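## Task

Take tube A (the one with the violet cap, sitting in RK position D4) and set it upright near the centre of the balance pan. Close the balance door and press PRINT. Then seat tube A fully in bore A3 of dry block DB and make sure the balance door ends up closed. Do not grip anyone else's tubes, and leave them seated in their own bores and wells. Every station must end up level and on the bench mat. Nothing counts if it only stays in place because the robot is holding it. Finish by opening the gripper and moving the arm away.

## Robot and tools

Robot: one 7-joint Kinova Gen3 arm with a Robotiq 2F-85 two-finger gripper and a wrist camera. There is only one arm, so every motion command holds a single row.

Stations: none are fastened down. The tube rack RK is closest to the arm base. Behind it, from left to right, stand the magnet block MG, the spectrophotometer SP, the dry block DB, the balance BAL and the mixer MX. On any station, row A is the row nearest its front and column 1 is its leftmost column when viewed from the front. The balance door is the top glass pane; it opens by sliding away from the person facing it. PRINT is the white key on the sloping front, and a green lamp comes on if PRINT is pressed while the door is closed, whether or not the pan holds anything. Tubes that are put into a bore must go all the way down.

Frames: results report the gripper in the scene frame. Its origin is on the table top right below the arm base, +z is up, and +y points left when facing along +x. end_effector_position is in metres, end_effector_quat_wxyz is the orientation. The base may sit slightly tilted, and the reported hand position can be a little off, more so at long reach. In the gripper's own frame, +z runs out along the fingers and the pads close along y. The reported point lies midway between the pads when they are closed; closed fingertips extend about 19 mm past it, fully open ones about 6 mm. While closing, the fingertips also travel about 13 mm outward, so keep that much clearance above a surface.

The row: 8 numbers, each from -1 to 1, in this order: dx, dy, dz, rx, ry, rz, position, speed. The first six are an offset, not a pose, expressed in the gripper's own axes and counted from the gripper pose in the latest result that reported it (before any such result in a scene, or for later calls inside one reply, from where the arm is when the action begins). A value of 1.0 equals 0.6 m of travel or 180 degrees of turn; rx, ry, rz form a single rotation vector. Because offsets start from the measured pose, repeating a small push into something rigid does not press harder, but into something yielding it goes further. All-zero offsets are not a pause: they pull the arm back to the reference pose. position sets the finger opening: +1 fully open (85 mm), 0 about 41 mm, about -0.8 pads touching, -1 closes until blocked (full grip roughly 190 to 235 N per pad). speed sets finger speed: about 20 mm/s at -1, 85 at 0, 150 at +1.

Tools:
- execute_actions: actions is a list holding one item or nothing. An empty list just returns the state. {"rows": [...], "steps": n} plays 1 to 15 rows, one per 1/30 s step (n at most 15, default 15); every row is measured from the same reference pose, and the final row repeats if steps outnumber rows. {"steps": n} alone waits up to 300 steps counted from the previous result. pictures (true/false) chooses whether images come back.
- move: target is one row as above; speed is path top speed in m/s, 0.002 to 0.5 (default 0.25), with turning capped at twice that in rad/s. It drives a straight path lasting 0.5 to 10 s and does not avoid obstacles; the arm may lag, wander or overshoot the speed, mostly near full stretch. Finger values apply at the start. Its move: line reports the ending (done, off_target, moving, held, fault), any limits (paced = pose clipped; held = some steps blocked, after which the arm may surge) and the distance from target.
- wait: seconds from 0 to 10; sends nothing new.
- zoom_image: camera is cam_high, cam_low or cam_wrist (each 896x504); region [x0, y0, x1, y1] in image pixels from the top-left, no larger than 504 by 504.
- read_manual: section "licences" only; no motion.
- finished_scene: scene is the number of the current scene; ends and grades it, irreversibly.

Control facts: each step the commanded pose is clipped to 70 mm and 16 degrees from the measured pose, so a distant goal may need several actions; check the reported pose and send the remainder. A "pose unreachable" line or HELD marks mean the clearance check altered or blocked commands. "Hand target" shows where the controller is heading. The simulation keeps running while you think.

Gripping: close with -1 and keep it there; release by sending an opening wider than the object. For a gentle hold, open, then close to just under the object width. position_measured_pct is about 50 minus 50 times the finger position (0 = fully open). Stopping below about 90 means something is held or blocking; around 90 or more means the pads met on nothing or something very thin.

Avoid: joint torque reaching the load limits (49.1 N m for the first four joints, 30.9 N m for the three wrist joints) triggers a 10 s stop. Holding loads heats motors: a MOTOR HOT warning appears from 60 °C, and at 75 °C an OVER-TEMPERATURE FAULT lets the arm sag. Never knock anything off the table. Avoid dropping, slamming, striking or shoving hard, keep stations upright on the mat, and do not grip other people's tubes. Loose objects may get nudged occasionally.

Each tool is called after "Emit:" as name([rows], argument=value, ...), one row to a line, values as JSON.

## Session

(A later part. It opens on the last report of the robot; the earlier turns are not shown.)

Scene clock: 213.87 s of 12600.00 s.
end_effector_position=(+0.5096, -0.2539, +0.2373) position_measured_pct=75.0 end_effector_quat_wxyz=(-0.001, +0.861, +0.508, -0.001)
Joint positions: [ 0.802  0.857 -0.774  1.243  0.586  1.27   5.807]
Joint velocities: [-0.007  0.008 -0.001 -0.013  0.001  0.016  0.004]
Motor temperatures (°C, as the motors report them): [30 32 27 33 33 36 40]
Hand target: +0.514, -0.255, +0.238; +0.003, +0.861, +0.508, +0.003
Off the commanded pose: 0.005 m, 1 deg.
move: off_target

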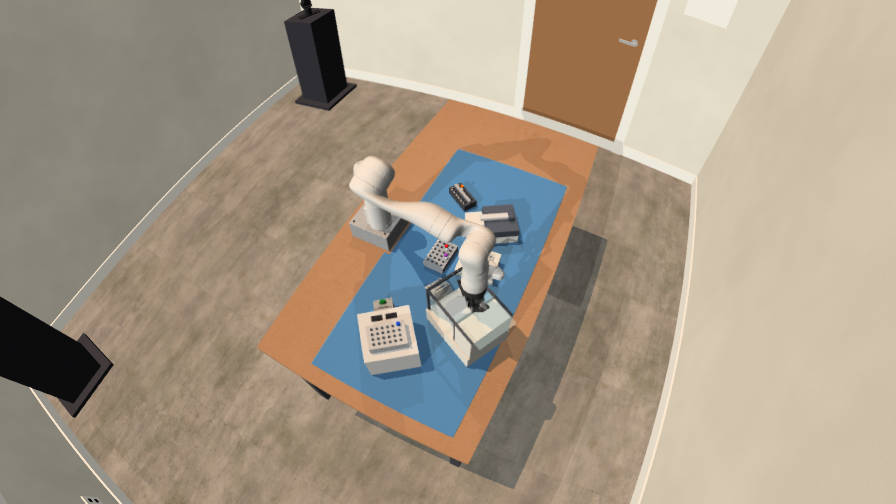

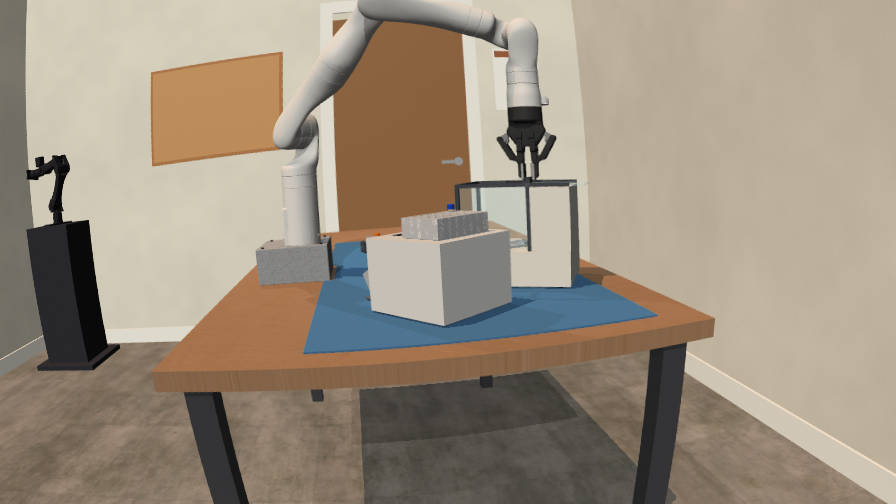

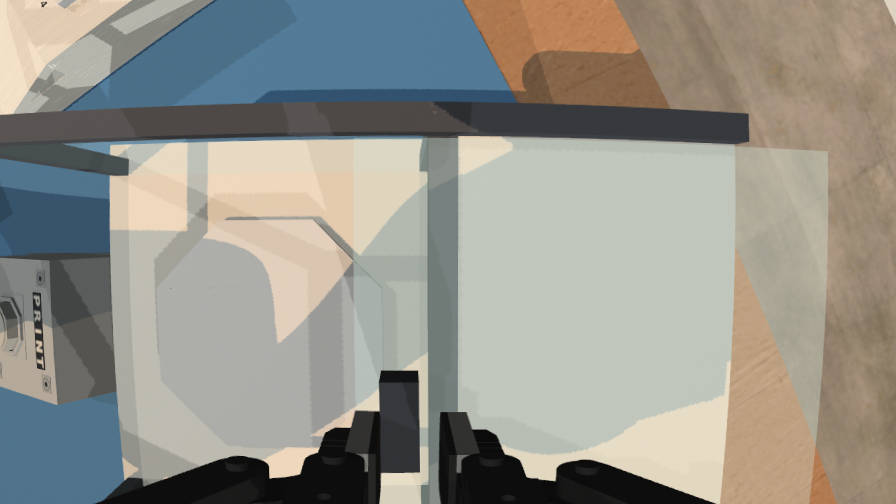

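Emit:
move(target=[0, -0.004, -0.1, 0, 0, 0, -0.3, 0], speed=0.1)

Emit:
move(target=[-0.03, -0.1, -0.06, 0, 0, 0.25, -0.3, 0], speed=0.2)

Scene clock: 237.77 s of 12600.00 s.
end_effector_position=(+0.5075, -0.2528, +0.2971) position_measured_pct=65.1 end_effector_quat_wxyz=(-0.001, +0.861, +0.508, -0.001)
Joint positions: [ 0.799  0.795 -0.798  1.155  0.544  1.402  5.844]
Joint velocities: [-0.001 -0.001 -0.    -0.003 -0.002  0.003  0.001]
Motor temperatures (°C, as the motors report them): [30 33 27 34 33 36 40]
Hand target: +0.508, -0.253, +0.297; -0.001, +0.861, +0.508, -0.001
Off the commanded pose: 0.000 m, 0 deg.
move: done

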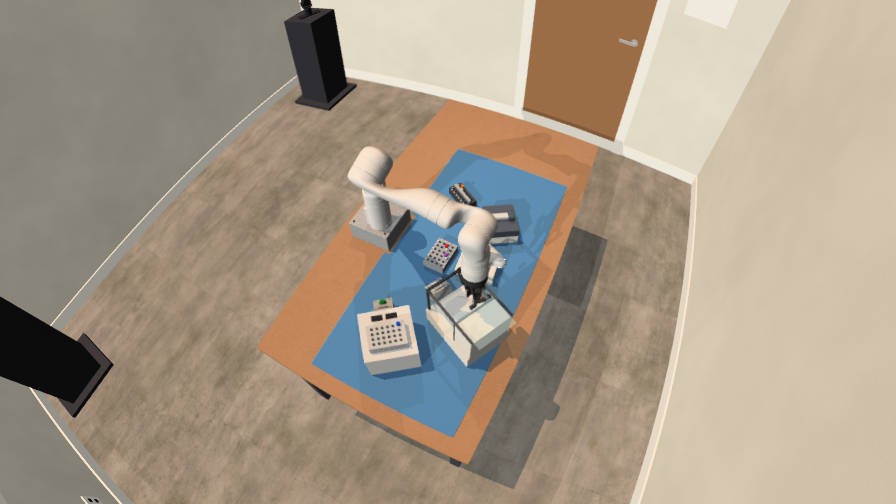

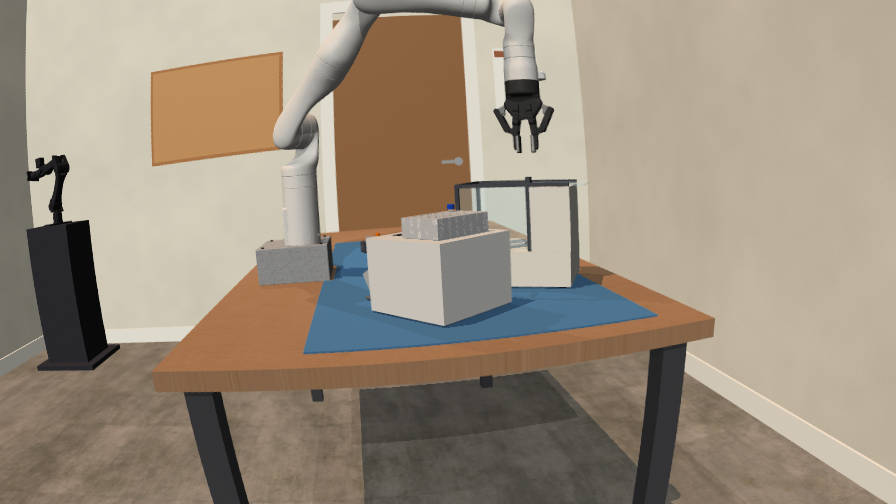

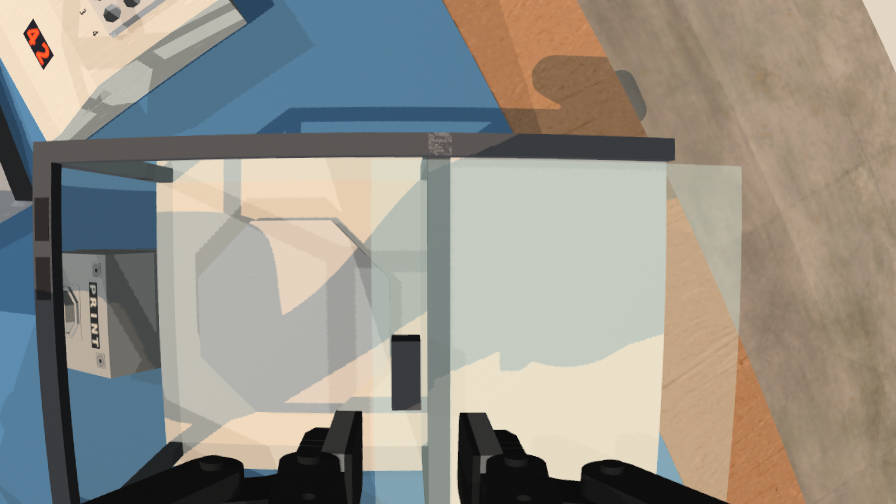

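Scene clock: 240.13 s of 12600.00 s.
end_effector_position=(+0.4462, -0.2397, +0.3328) position_measured_pct=65.1 end_effector_quat_wxyz=(-0.001, +0.990, +0.140, -0.001)
Joint positions: [ 0.837  0.593 -0.673  1.343  0.365  1.335  5.149]
Joint velocities: [ 0.    -0.004  0.001  0.004 -0.    -0.    -0.005]
Motor temperatures (°C, as the motors report them): [30 33 27 34 33 36 40]
Hand target: +0.446, -0.240, +0.333; -0.001, +0.990, +0.140, -0.001
Off the commanded pose: 0.000 m, 0 deg.
move: done

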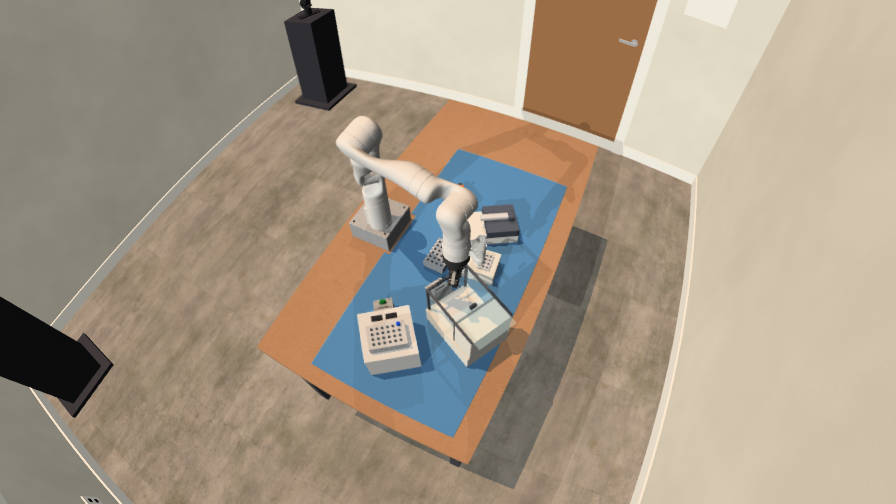

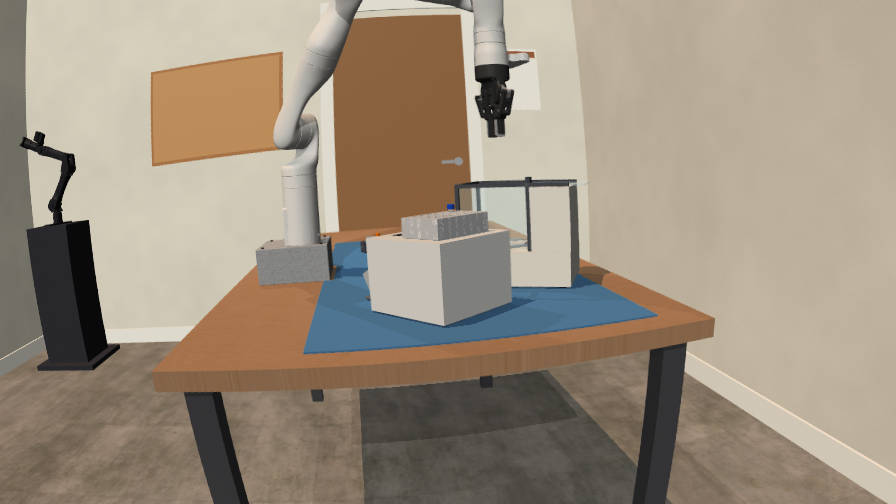

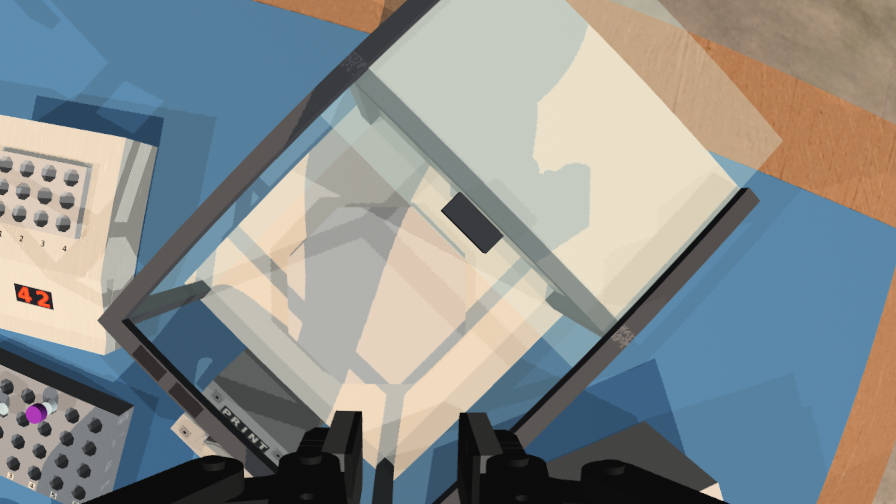

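Emit:
move(target=[-0.129, -0.436, 0.30, 0, 0, 0.0894, -0.2, 0])

Emit:
move(target=[0, 0, 0.12, 0, 0, 0, -0.2, 0], speed=0.08)

Scene clock: 252.50 s of 12600.00 s.
end_effector_position=(+0.2984, -0.0119, +0.1532) position_measured_pct=59.9 end_effector_quat_wxyz=(-0.000, +1.000, -0.002, -0.001)
Joint positions: [ 0.377  0.485 -0.535  2.295  0.531  0.485  4.115]
Joint velocities: [-0.032 -0.001  0.005  0.003  0.016 -0.005 -0.025]
Motor temperatures (°C, as the motors report them): [30 33 27 34 33 36 40]
Hand target: +0.298, -0.011, +0.153; +0.000, +1.000, -0.000, -0.001
Off the commanded pose: 0.003 m, 0 deg.
move: done

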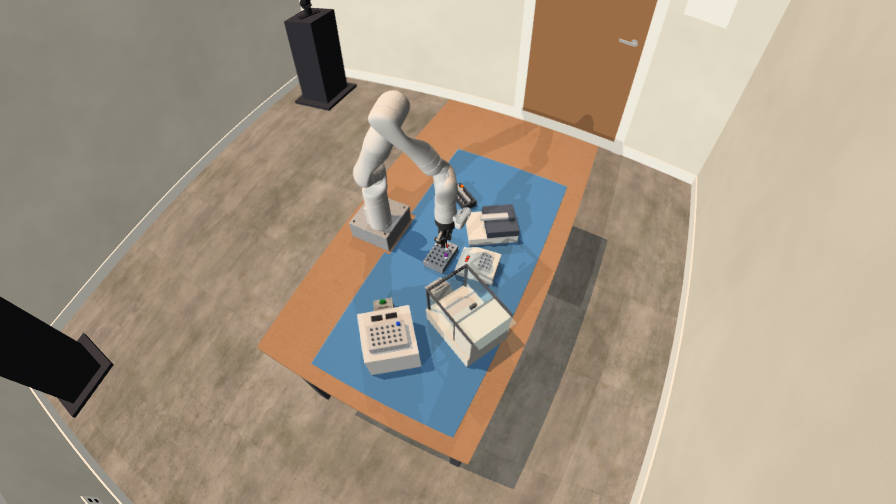

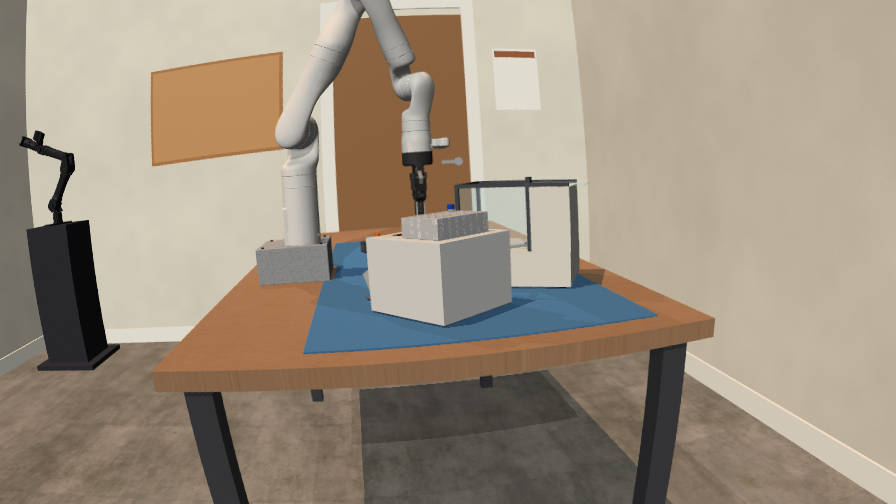

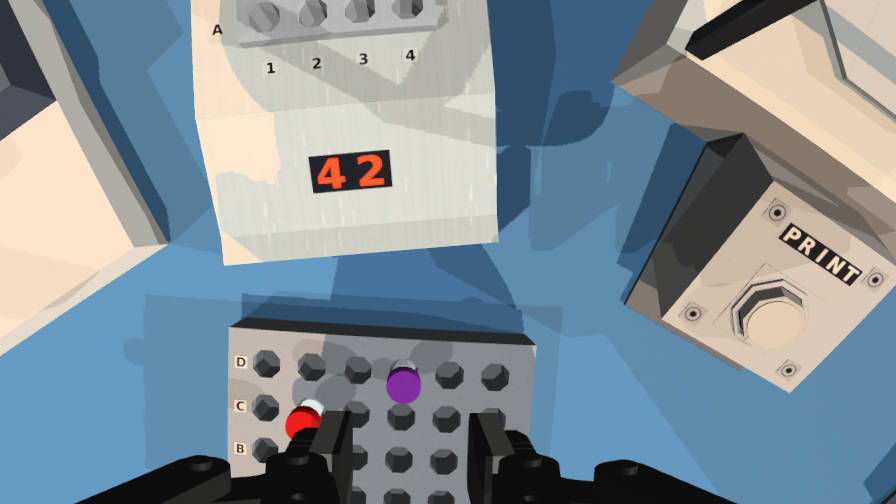

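Scene clock: 253.83 s of 12600.00 s.
end_effector_position=(+0.2987, -0.0124, +0.0816) position_measured_pct=59.9 end_effector_quat_wxyz=(-0.000, +1.000, -0.003, -0.001)
Joint positions: [ 0.141  0.674 -0.233  2.344  0.795  0.202  3.872]
Joint velocities: [-0.022  0.005  0.012  0.003  0.009 -0.013 -0.01 ]
Motor temperatures (°C, as the motors report them): [30 33 27 34 33 36 40]
Hand target: +0.299, -0.012, +0.081; -0.000, +1.000, -0.002, -0.001
Off the commanded pose: 0.001 m, 0 deg.
move: done

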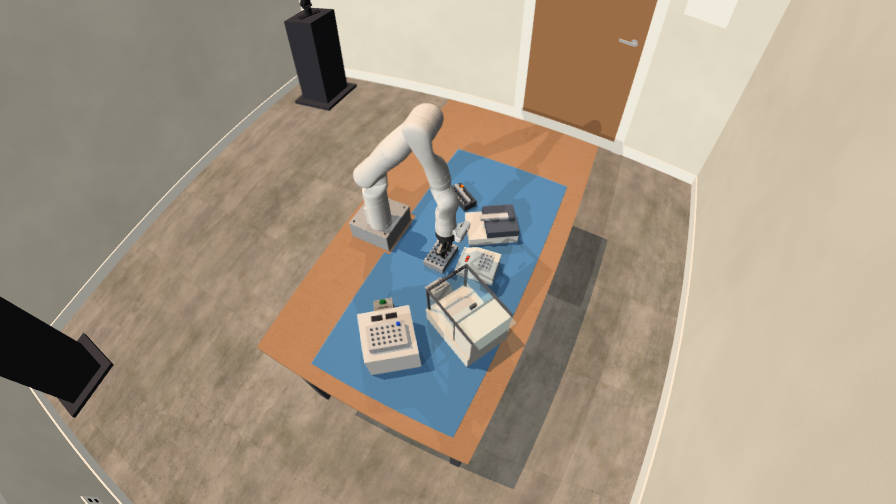

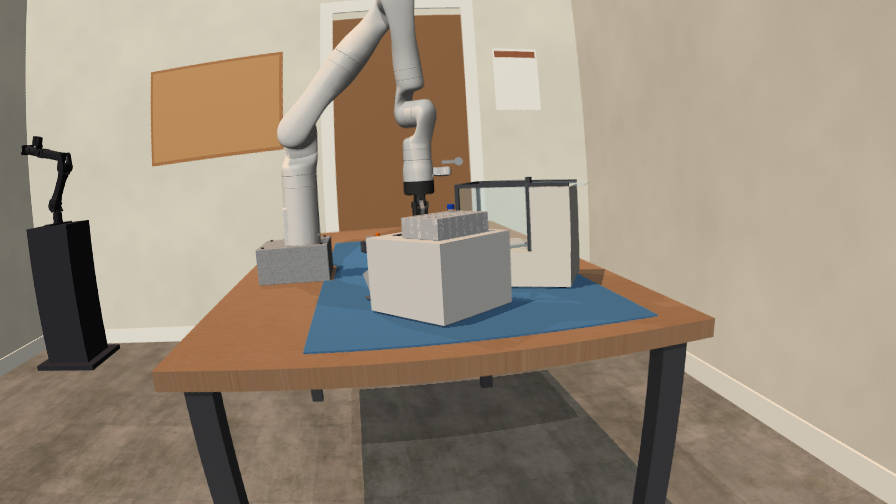

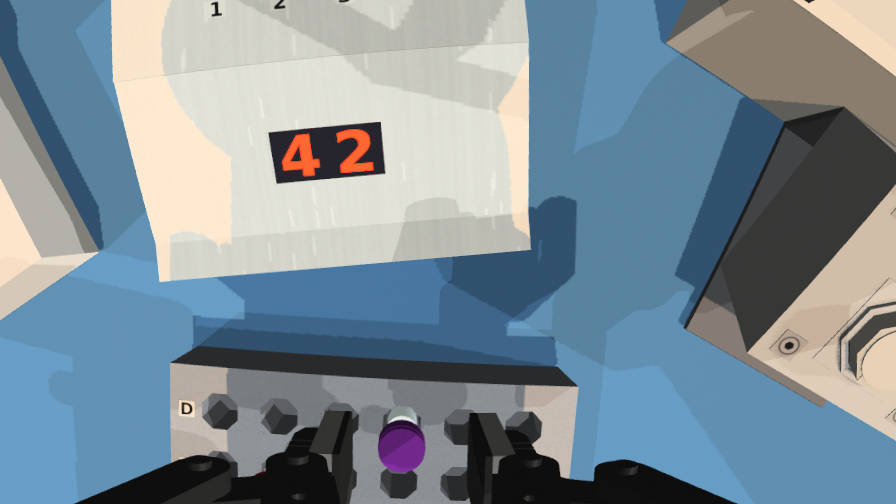

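Emit:
move(target=[0, -0.004, 0.041, 0, 0, 0, -0.2, 0], speed=0.04)

Emit:
move(target=[0, 0, 0, 0, 0, 0, -1, -0.5])

Emit:
move(target=[0, 0, -0.13, 0, 0, 0, -1, -0.5], speed=0.06)

Scene clock: 260.33 s of 12600.00 s.
end_effector_position=(+0.2990, -0.0104, +0.0573) position_measured_pct=59.9 end_effector_quat_wxyz=(-0.000, +1.000, -0.003, -0.001)
Joint positions: [ 0.025  0.747 -0.087  2.35   0.848  0.078  3.813]
Joint velocities: [-0.021  0.007  0.015  0.004  0.003 -0.016 -0.006]
Motor temperatures (°C, as the motors report them): [30 33 27 34 33 36 40]
Hand target: +0.299, -0.010, +0.057; -0.000, +1.000, -0.003, -0.001
Off the commanded pose: 0.001 m, 0 deg.
move: done

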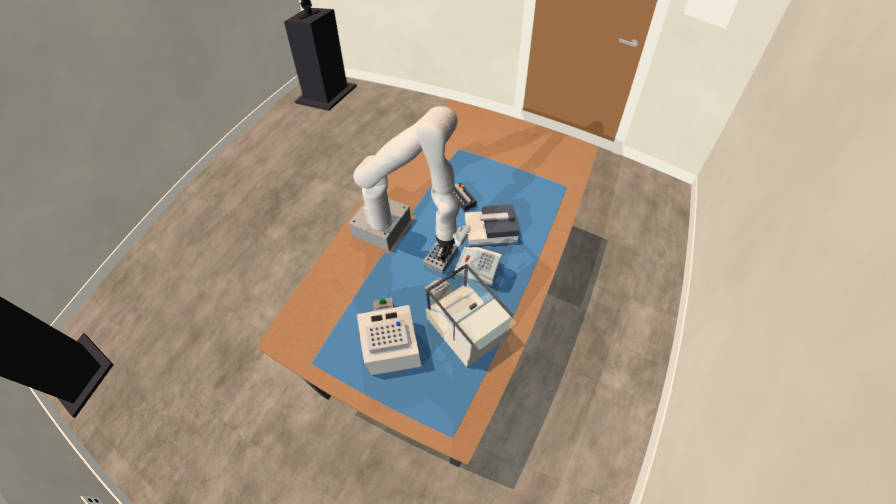

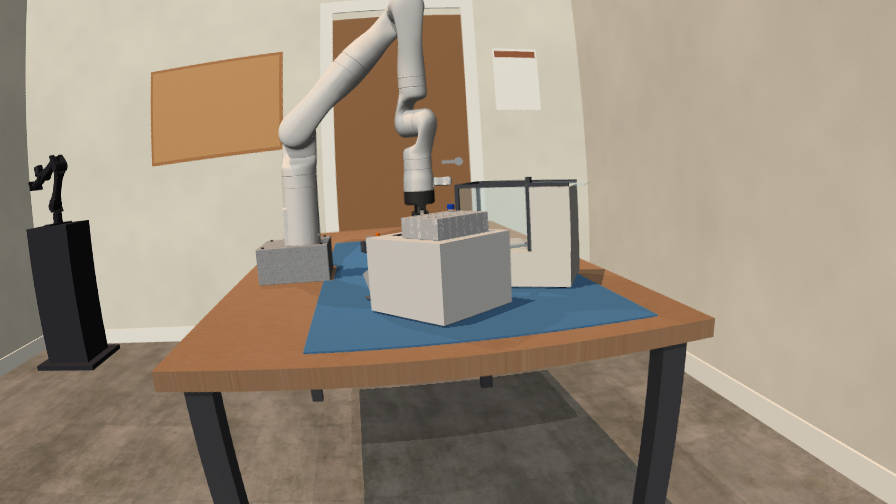

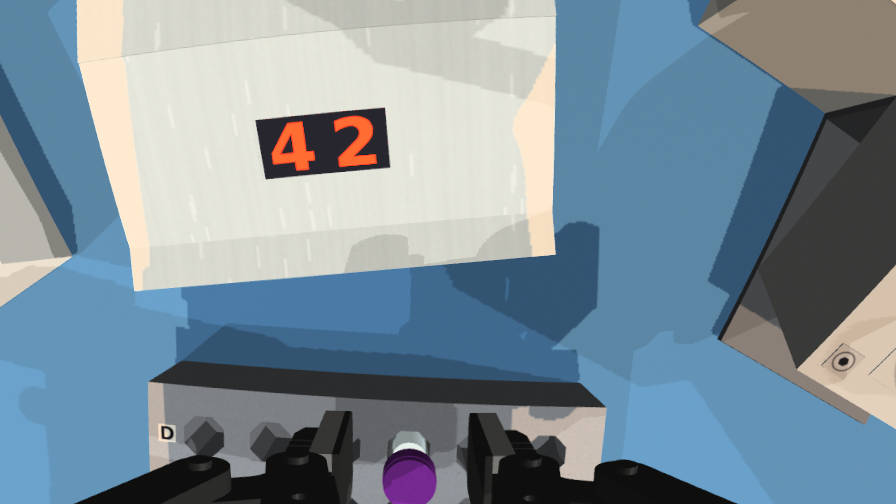

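Scene clock: 261.13 s of 12600.00 s.
end_effector_position=(+0.2990, -0.0103, +0.0576) position_measured_pct=83.3 end_effector_quat_wxyz=(-0.000, +1.000, -0.003, -0.001)
Joint positions: [ 0.025  0.746 -0.087  2.35   0.848  0.078  3.813]
Joint velocities: [-0.    -0.    -0.001 -0.001  0.001 -0.     0.001]
Motor temperatures (°C, as the motors report them): [30 33 27 34 33 36 40]
Hand target: +0.299, -0.010, +0.057; -0.000, +1.000, -0.003, -0.001
Off the commanded pose: 0.000 m, 0 deg.
move: done

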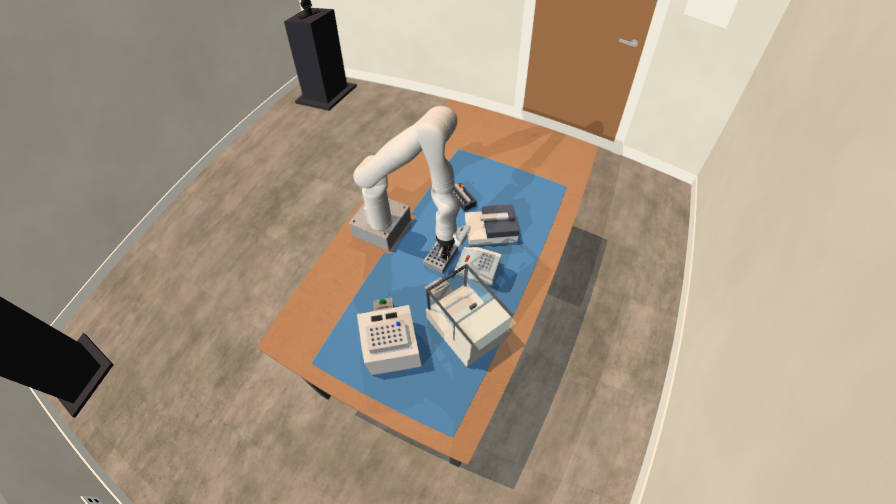

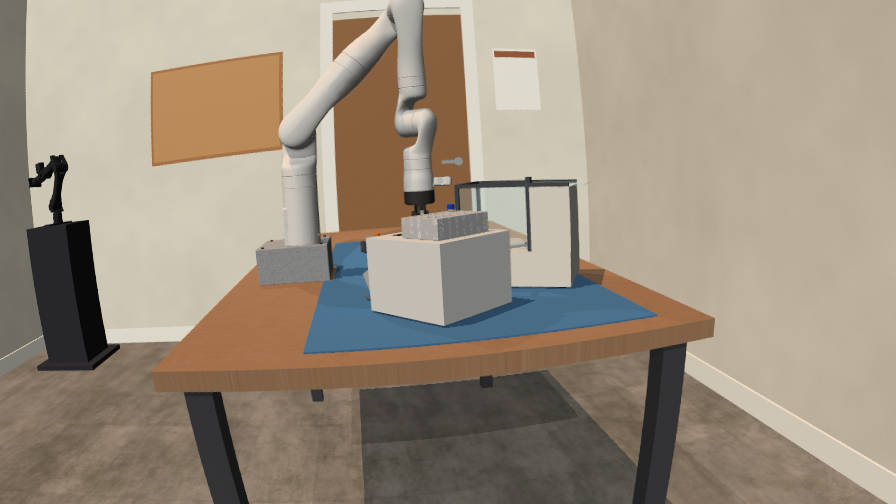

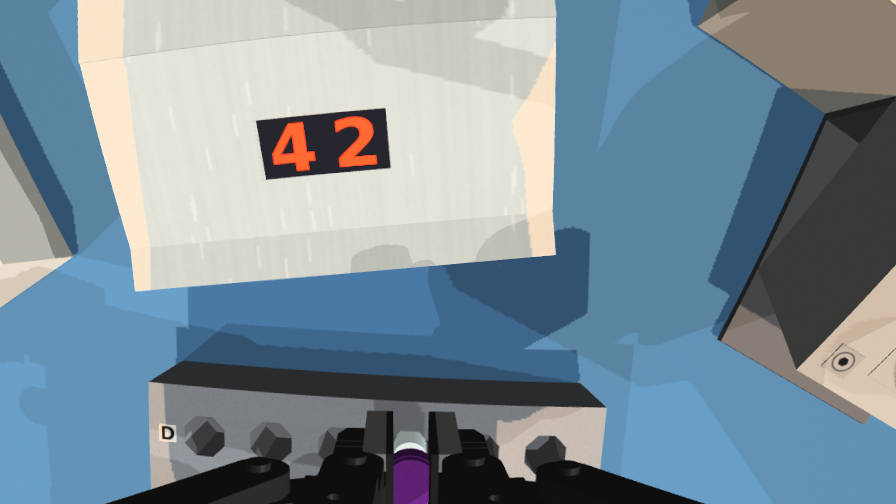

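Scene clock: 262.80 s of 12600.00 s.
end_effector_position=(+0.2986, -0.0100, +0.1351) position_measured_pct=83.3 end_effector_quat_wxyz=(-0.000, +1.000, -0.003, -0.001)
Joint positions: [ 0.324  0.532 -0.479  2.312  0.604  0.422  4.04 ]
Joint velocities: [ 0.012 -0.006 -0.003 -0.001 -0.008  0.006  0.007]
Motor temperatures (°C, as the motors report them): [30 33 27 34 33 36 40]
Hand target: +0.299, -0.010, +0.135; -0.000, +1.000, -0.003, -0.001
Off the commanded pose: 0.001 m, 0 deg.
move: done

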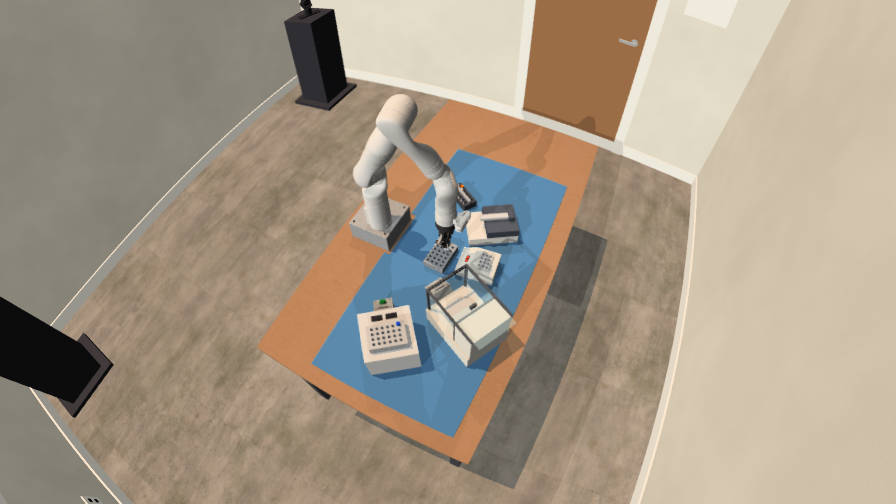

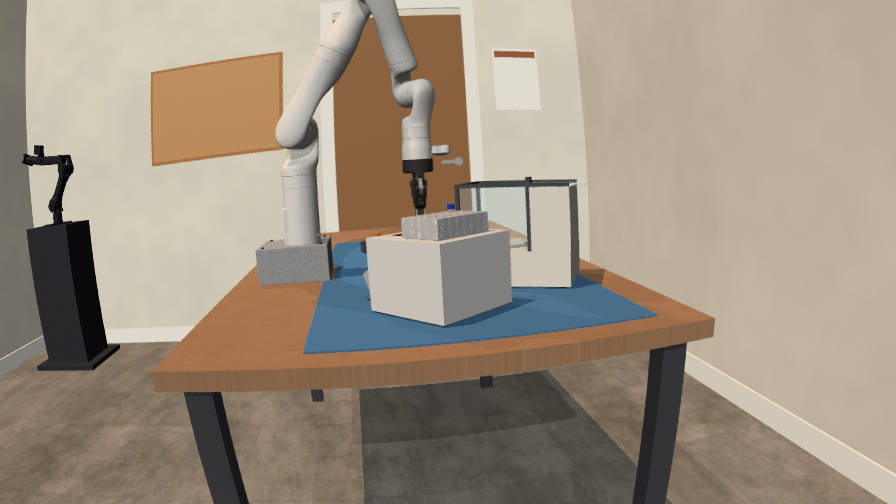

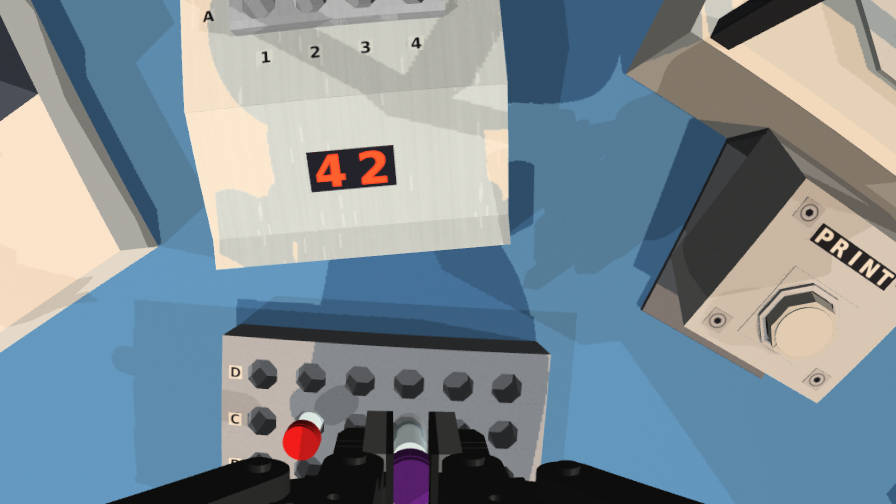

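Got the tube. Up, then over the pan.

Emit:
move(target=[0.05, 0.1, -0.3, 0, 0, -0.045, -1, 0], speed=0.2)

Scene clock: 266.87 s of 12600.00 s.
end_effector_position=(+0.3285, -0.0694, +0.3146) position_measured_pct=83.3 end_effector_quat_wxyz=(-0.001, +0.998, +0.068, -0.001)
Joint positions: [ 0.746  0.218 -0.714  1.935  0.161  1.052  4.805]
Joint velocities: [ 0.004 -0.002  0.001 -0.002 -0.002  0.003  0.003]
Motor temperatures (°C, as the motors report them): [30 33 27 34 33 36 40]
Hand target: +0.328, -0.070, +0.315; -0.001, +0.998, +0.068, -0.001
Off the commanded pose: 0.001 m, 0 deg.
move: done

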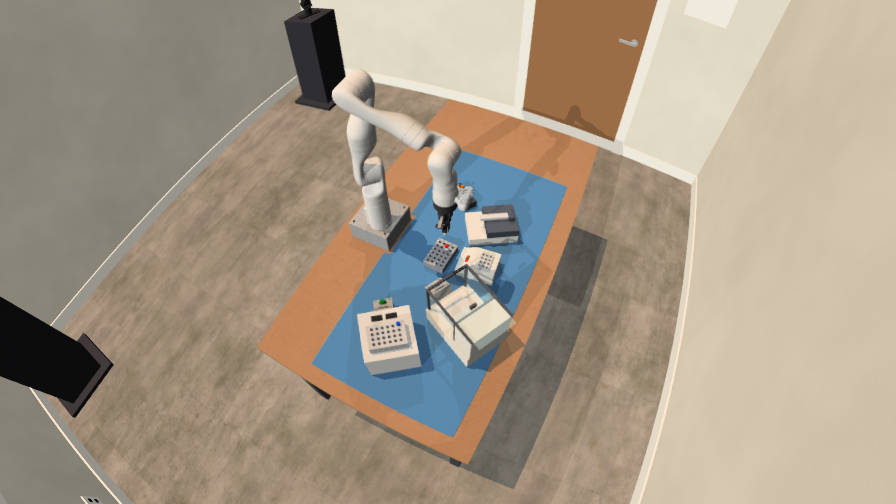

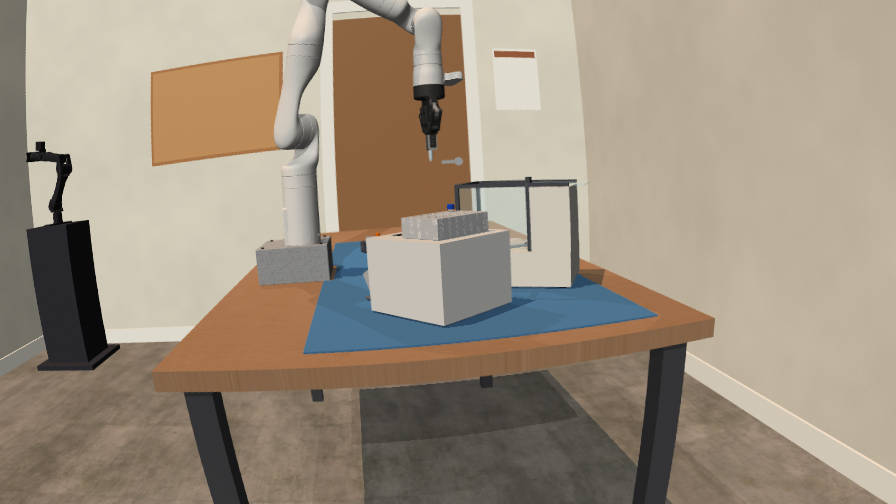

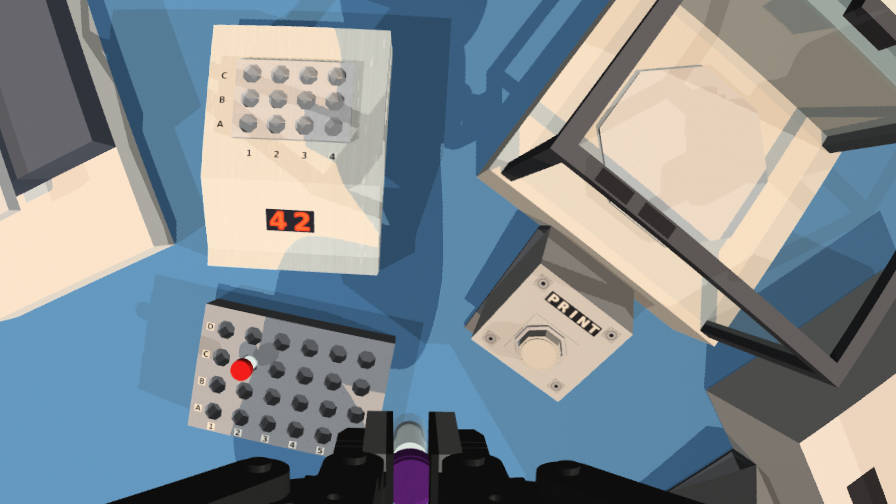

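Emit:
move(target=[0.176, 0.279, 0.025, 0, 0, -0.046, -1, 0], speed=0.2)

Emit:
move(target=[0, 0, 0.15, 0, 0, 0, -1, 0], speed=0.06)

Scene clock: 275.30 s of 12600.00 s.
end_effector_position=(+0.4566, -0.2202, +0.2998) position_measured_pct=83.3 end_effector_quat_wxyz=(-0.001, +0.990, +0.140, -0.001)
Joint positions: [ 0.767  0.611 -0.612  1.408  0.354  1.239  5.111]
Joint velocities: [-0.003  0.009 -0.    -0.005  0.002  0.005  0.002]
Motor temperatures (°C, as the motors report them): [30 33 27 34 33 36 40]
Hand target: +0.457, -0.220, +0.299; -0.001, +0.990, +0.141, -0.001
Off the commanded pose: 0.001 m, 0 deg.
move: done

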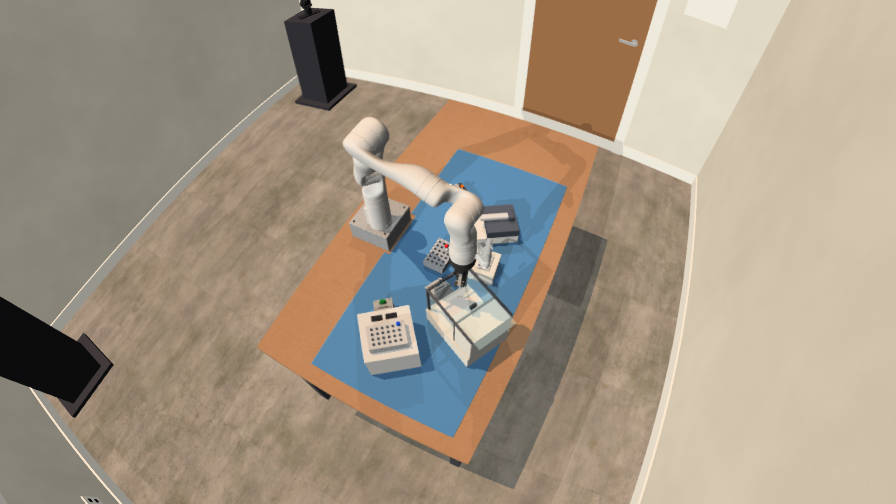

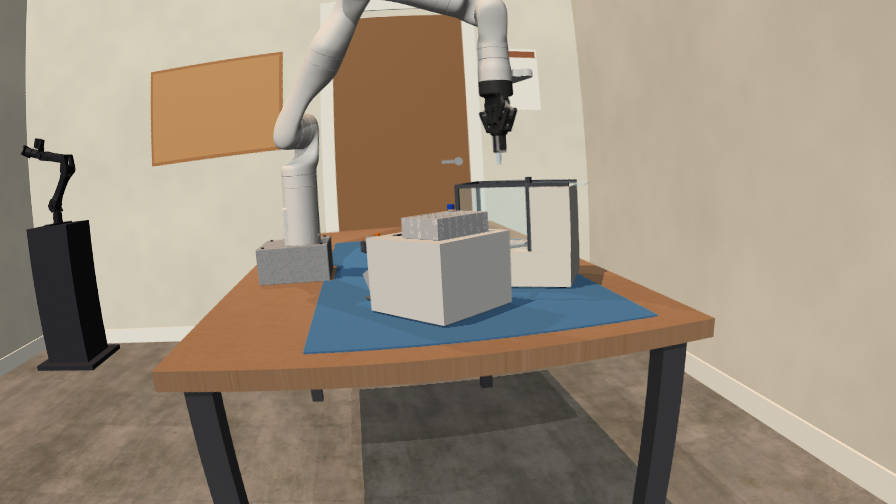

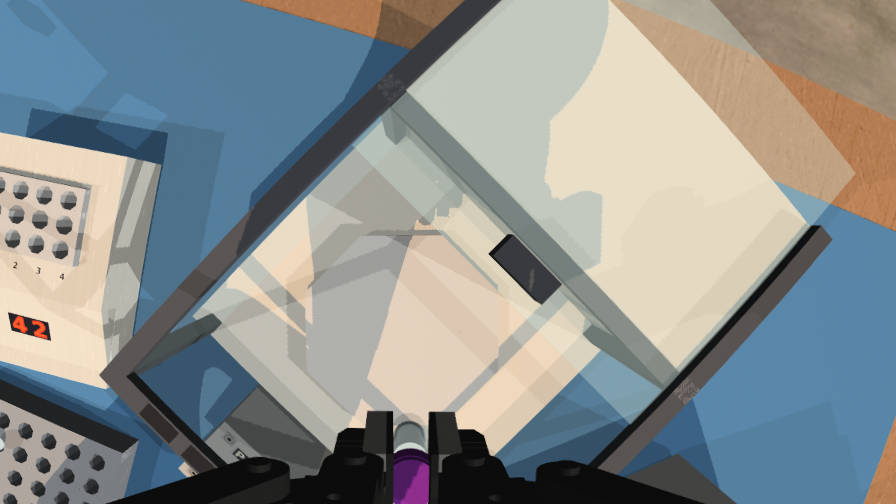

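Scene clock: 277.13 s of 12600.00 s.
end_effector_position=(+0.4566, -0.2202, +0.2101) position_measured_pct=83.3 end_effector_quat_wxyz=(-0.001, +0.990, +0.140, -0.001)
Joint positions: [ 0.749  0.715 -0.57   1.541  0.428  1.018  5.048]
Joint velocities: [-0.001  0.003  0.001  0.003  0.001 -0.003 -0.001]
Motor temperatures (°C, as the motors report them): [30 33 27 34 33 36 40]
Hand target: +0.457, -0.220, +0.210; -0.001, +0.990, +0.140, -0.001
Off the commanded pose: 0.000 m, 0 deg.
move: done

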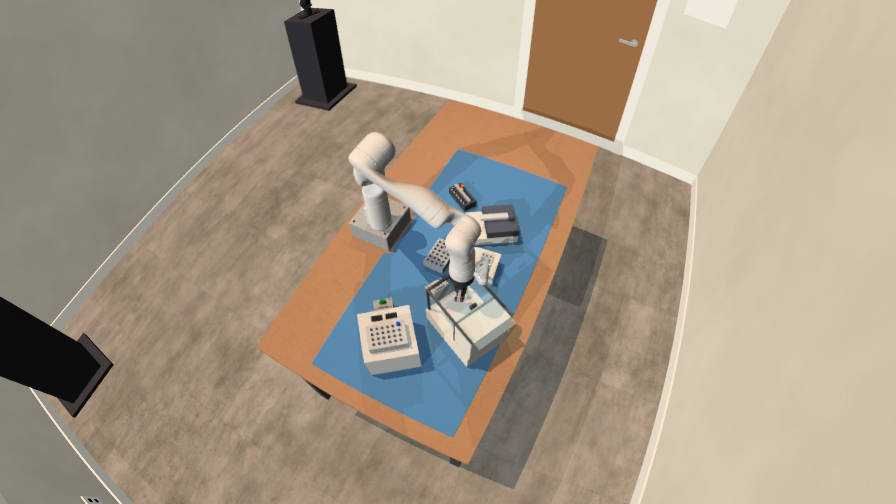

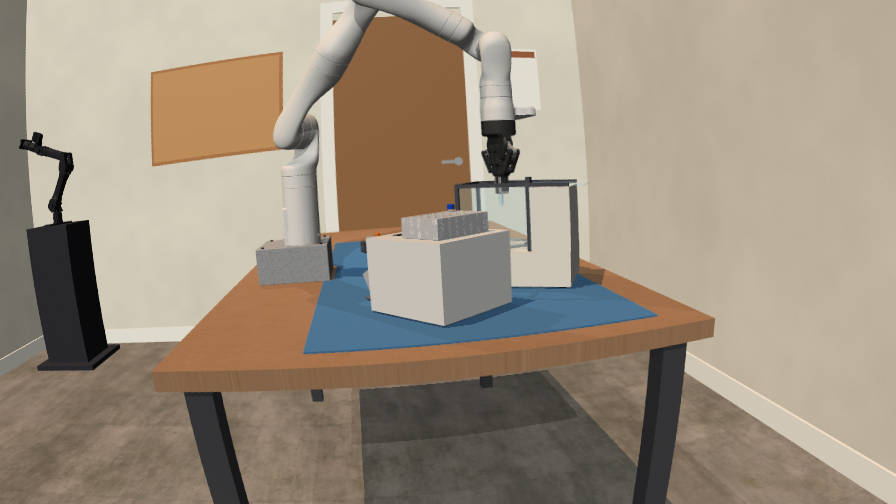

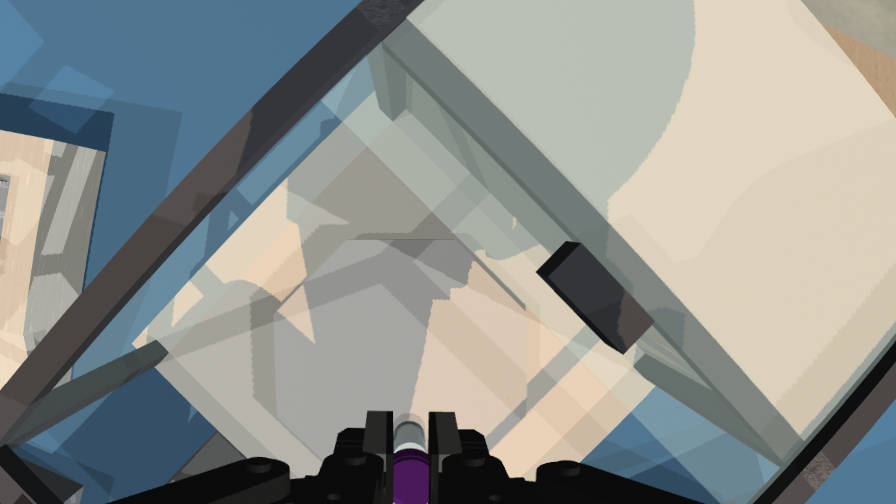

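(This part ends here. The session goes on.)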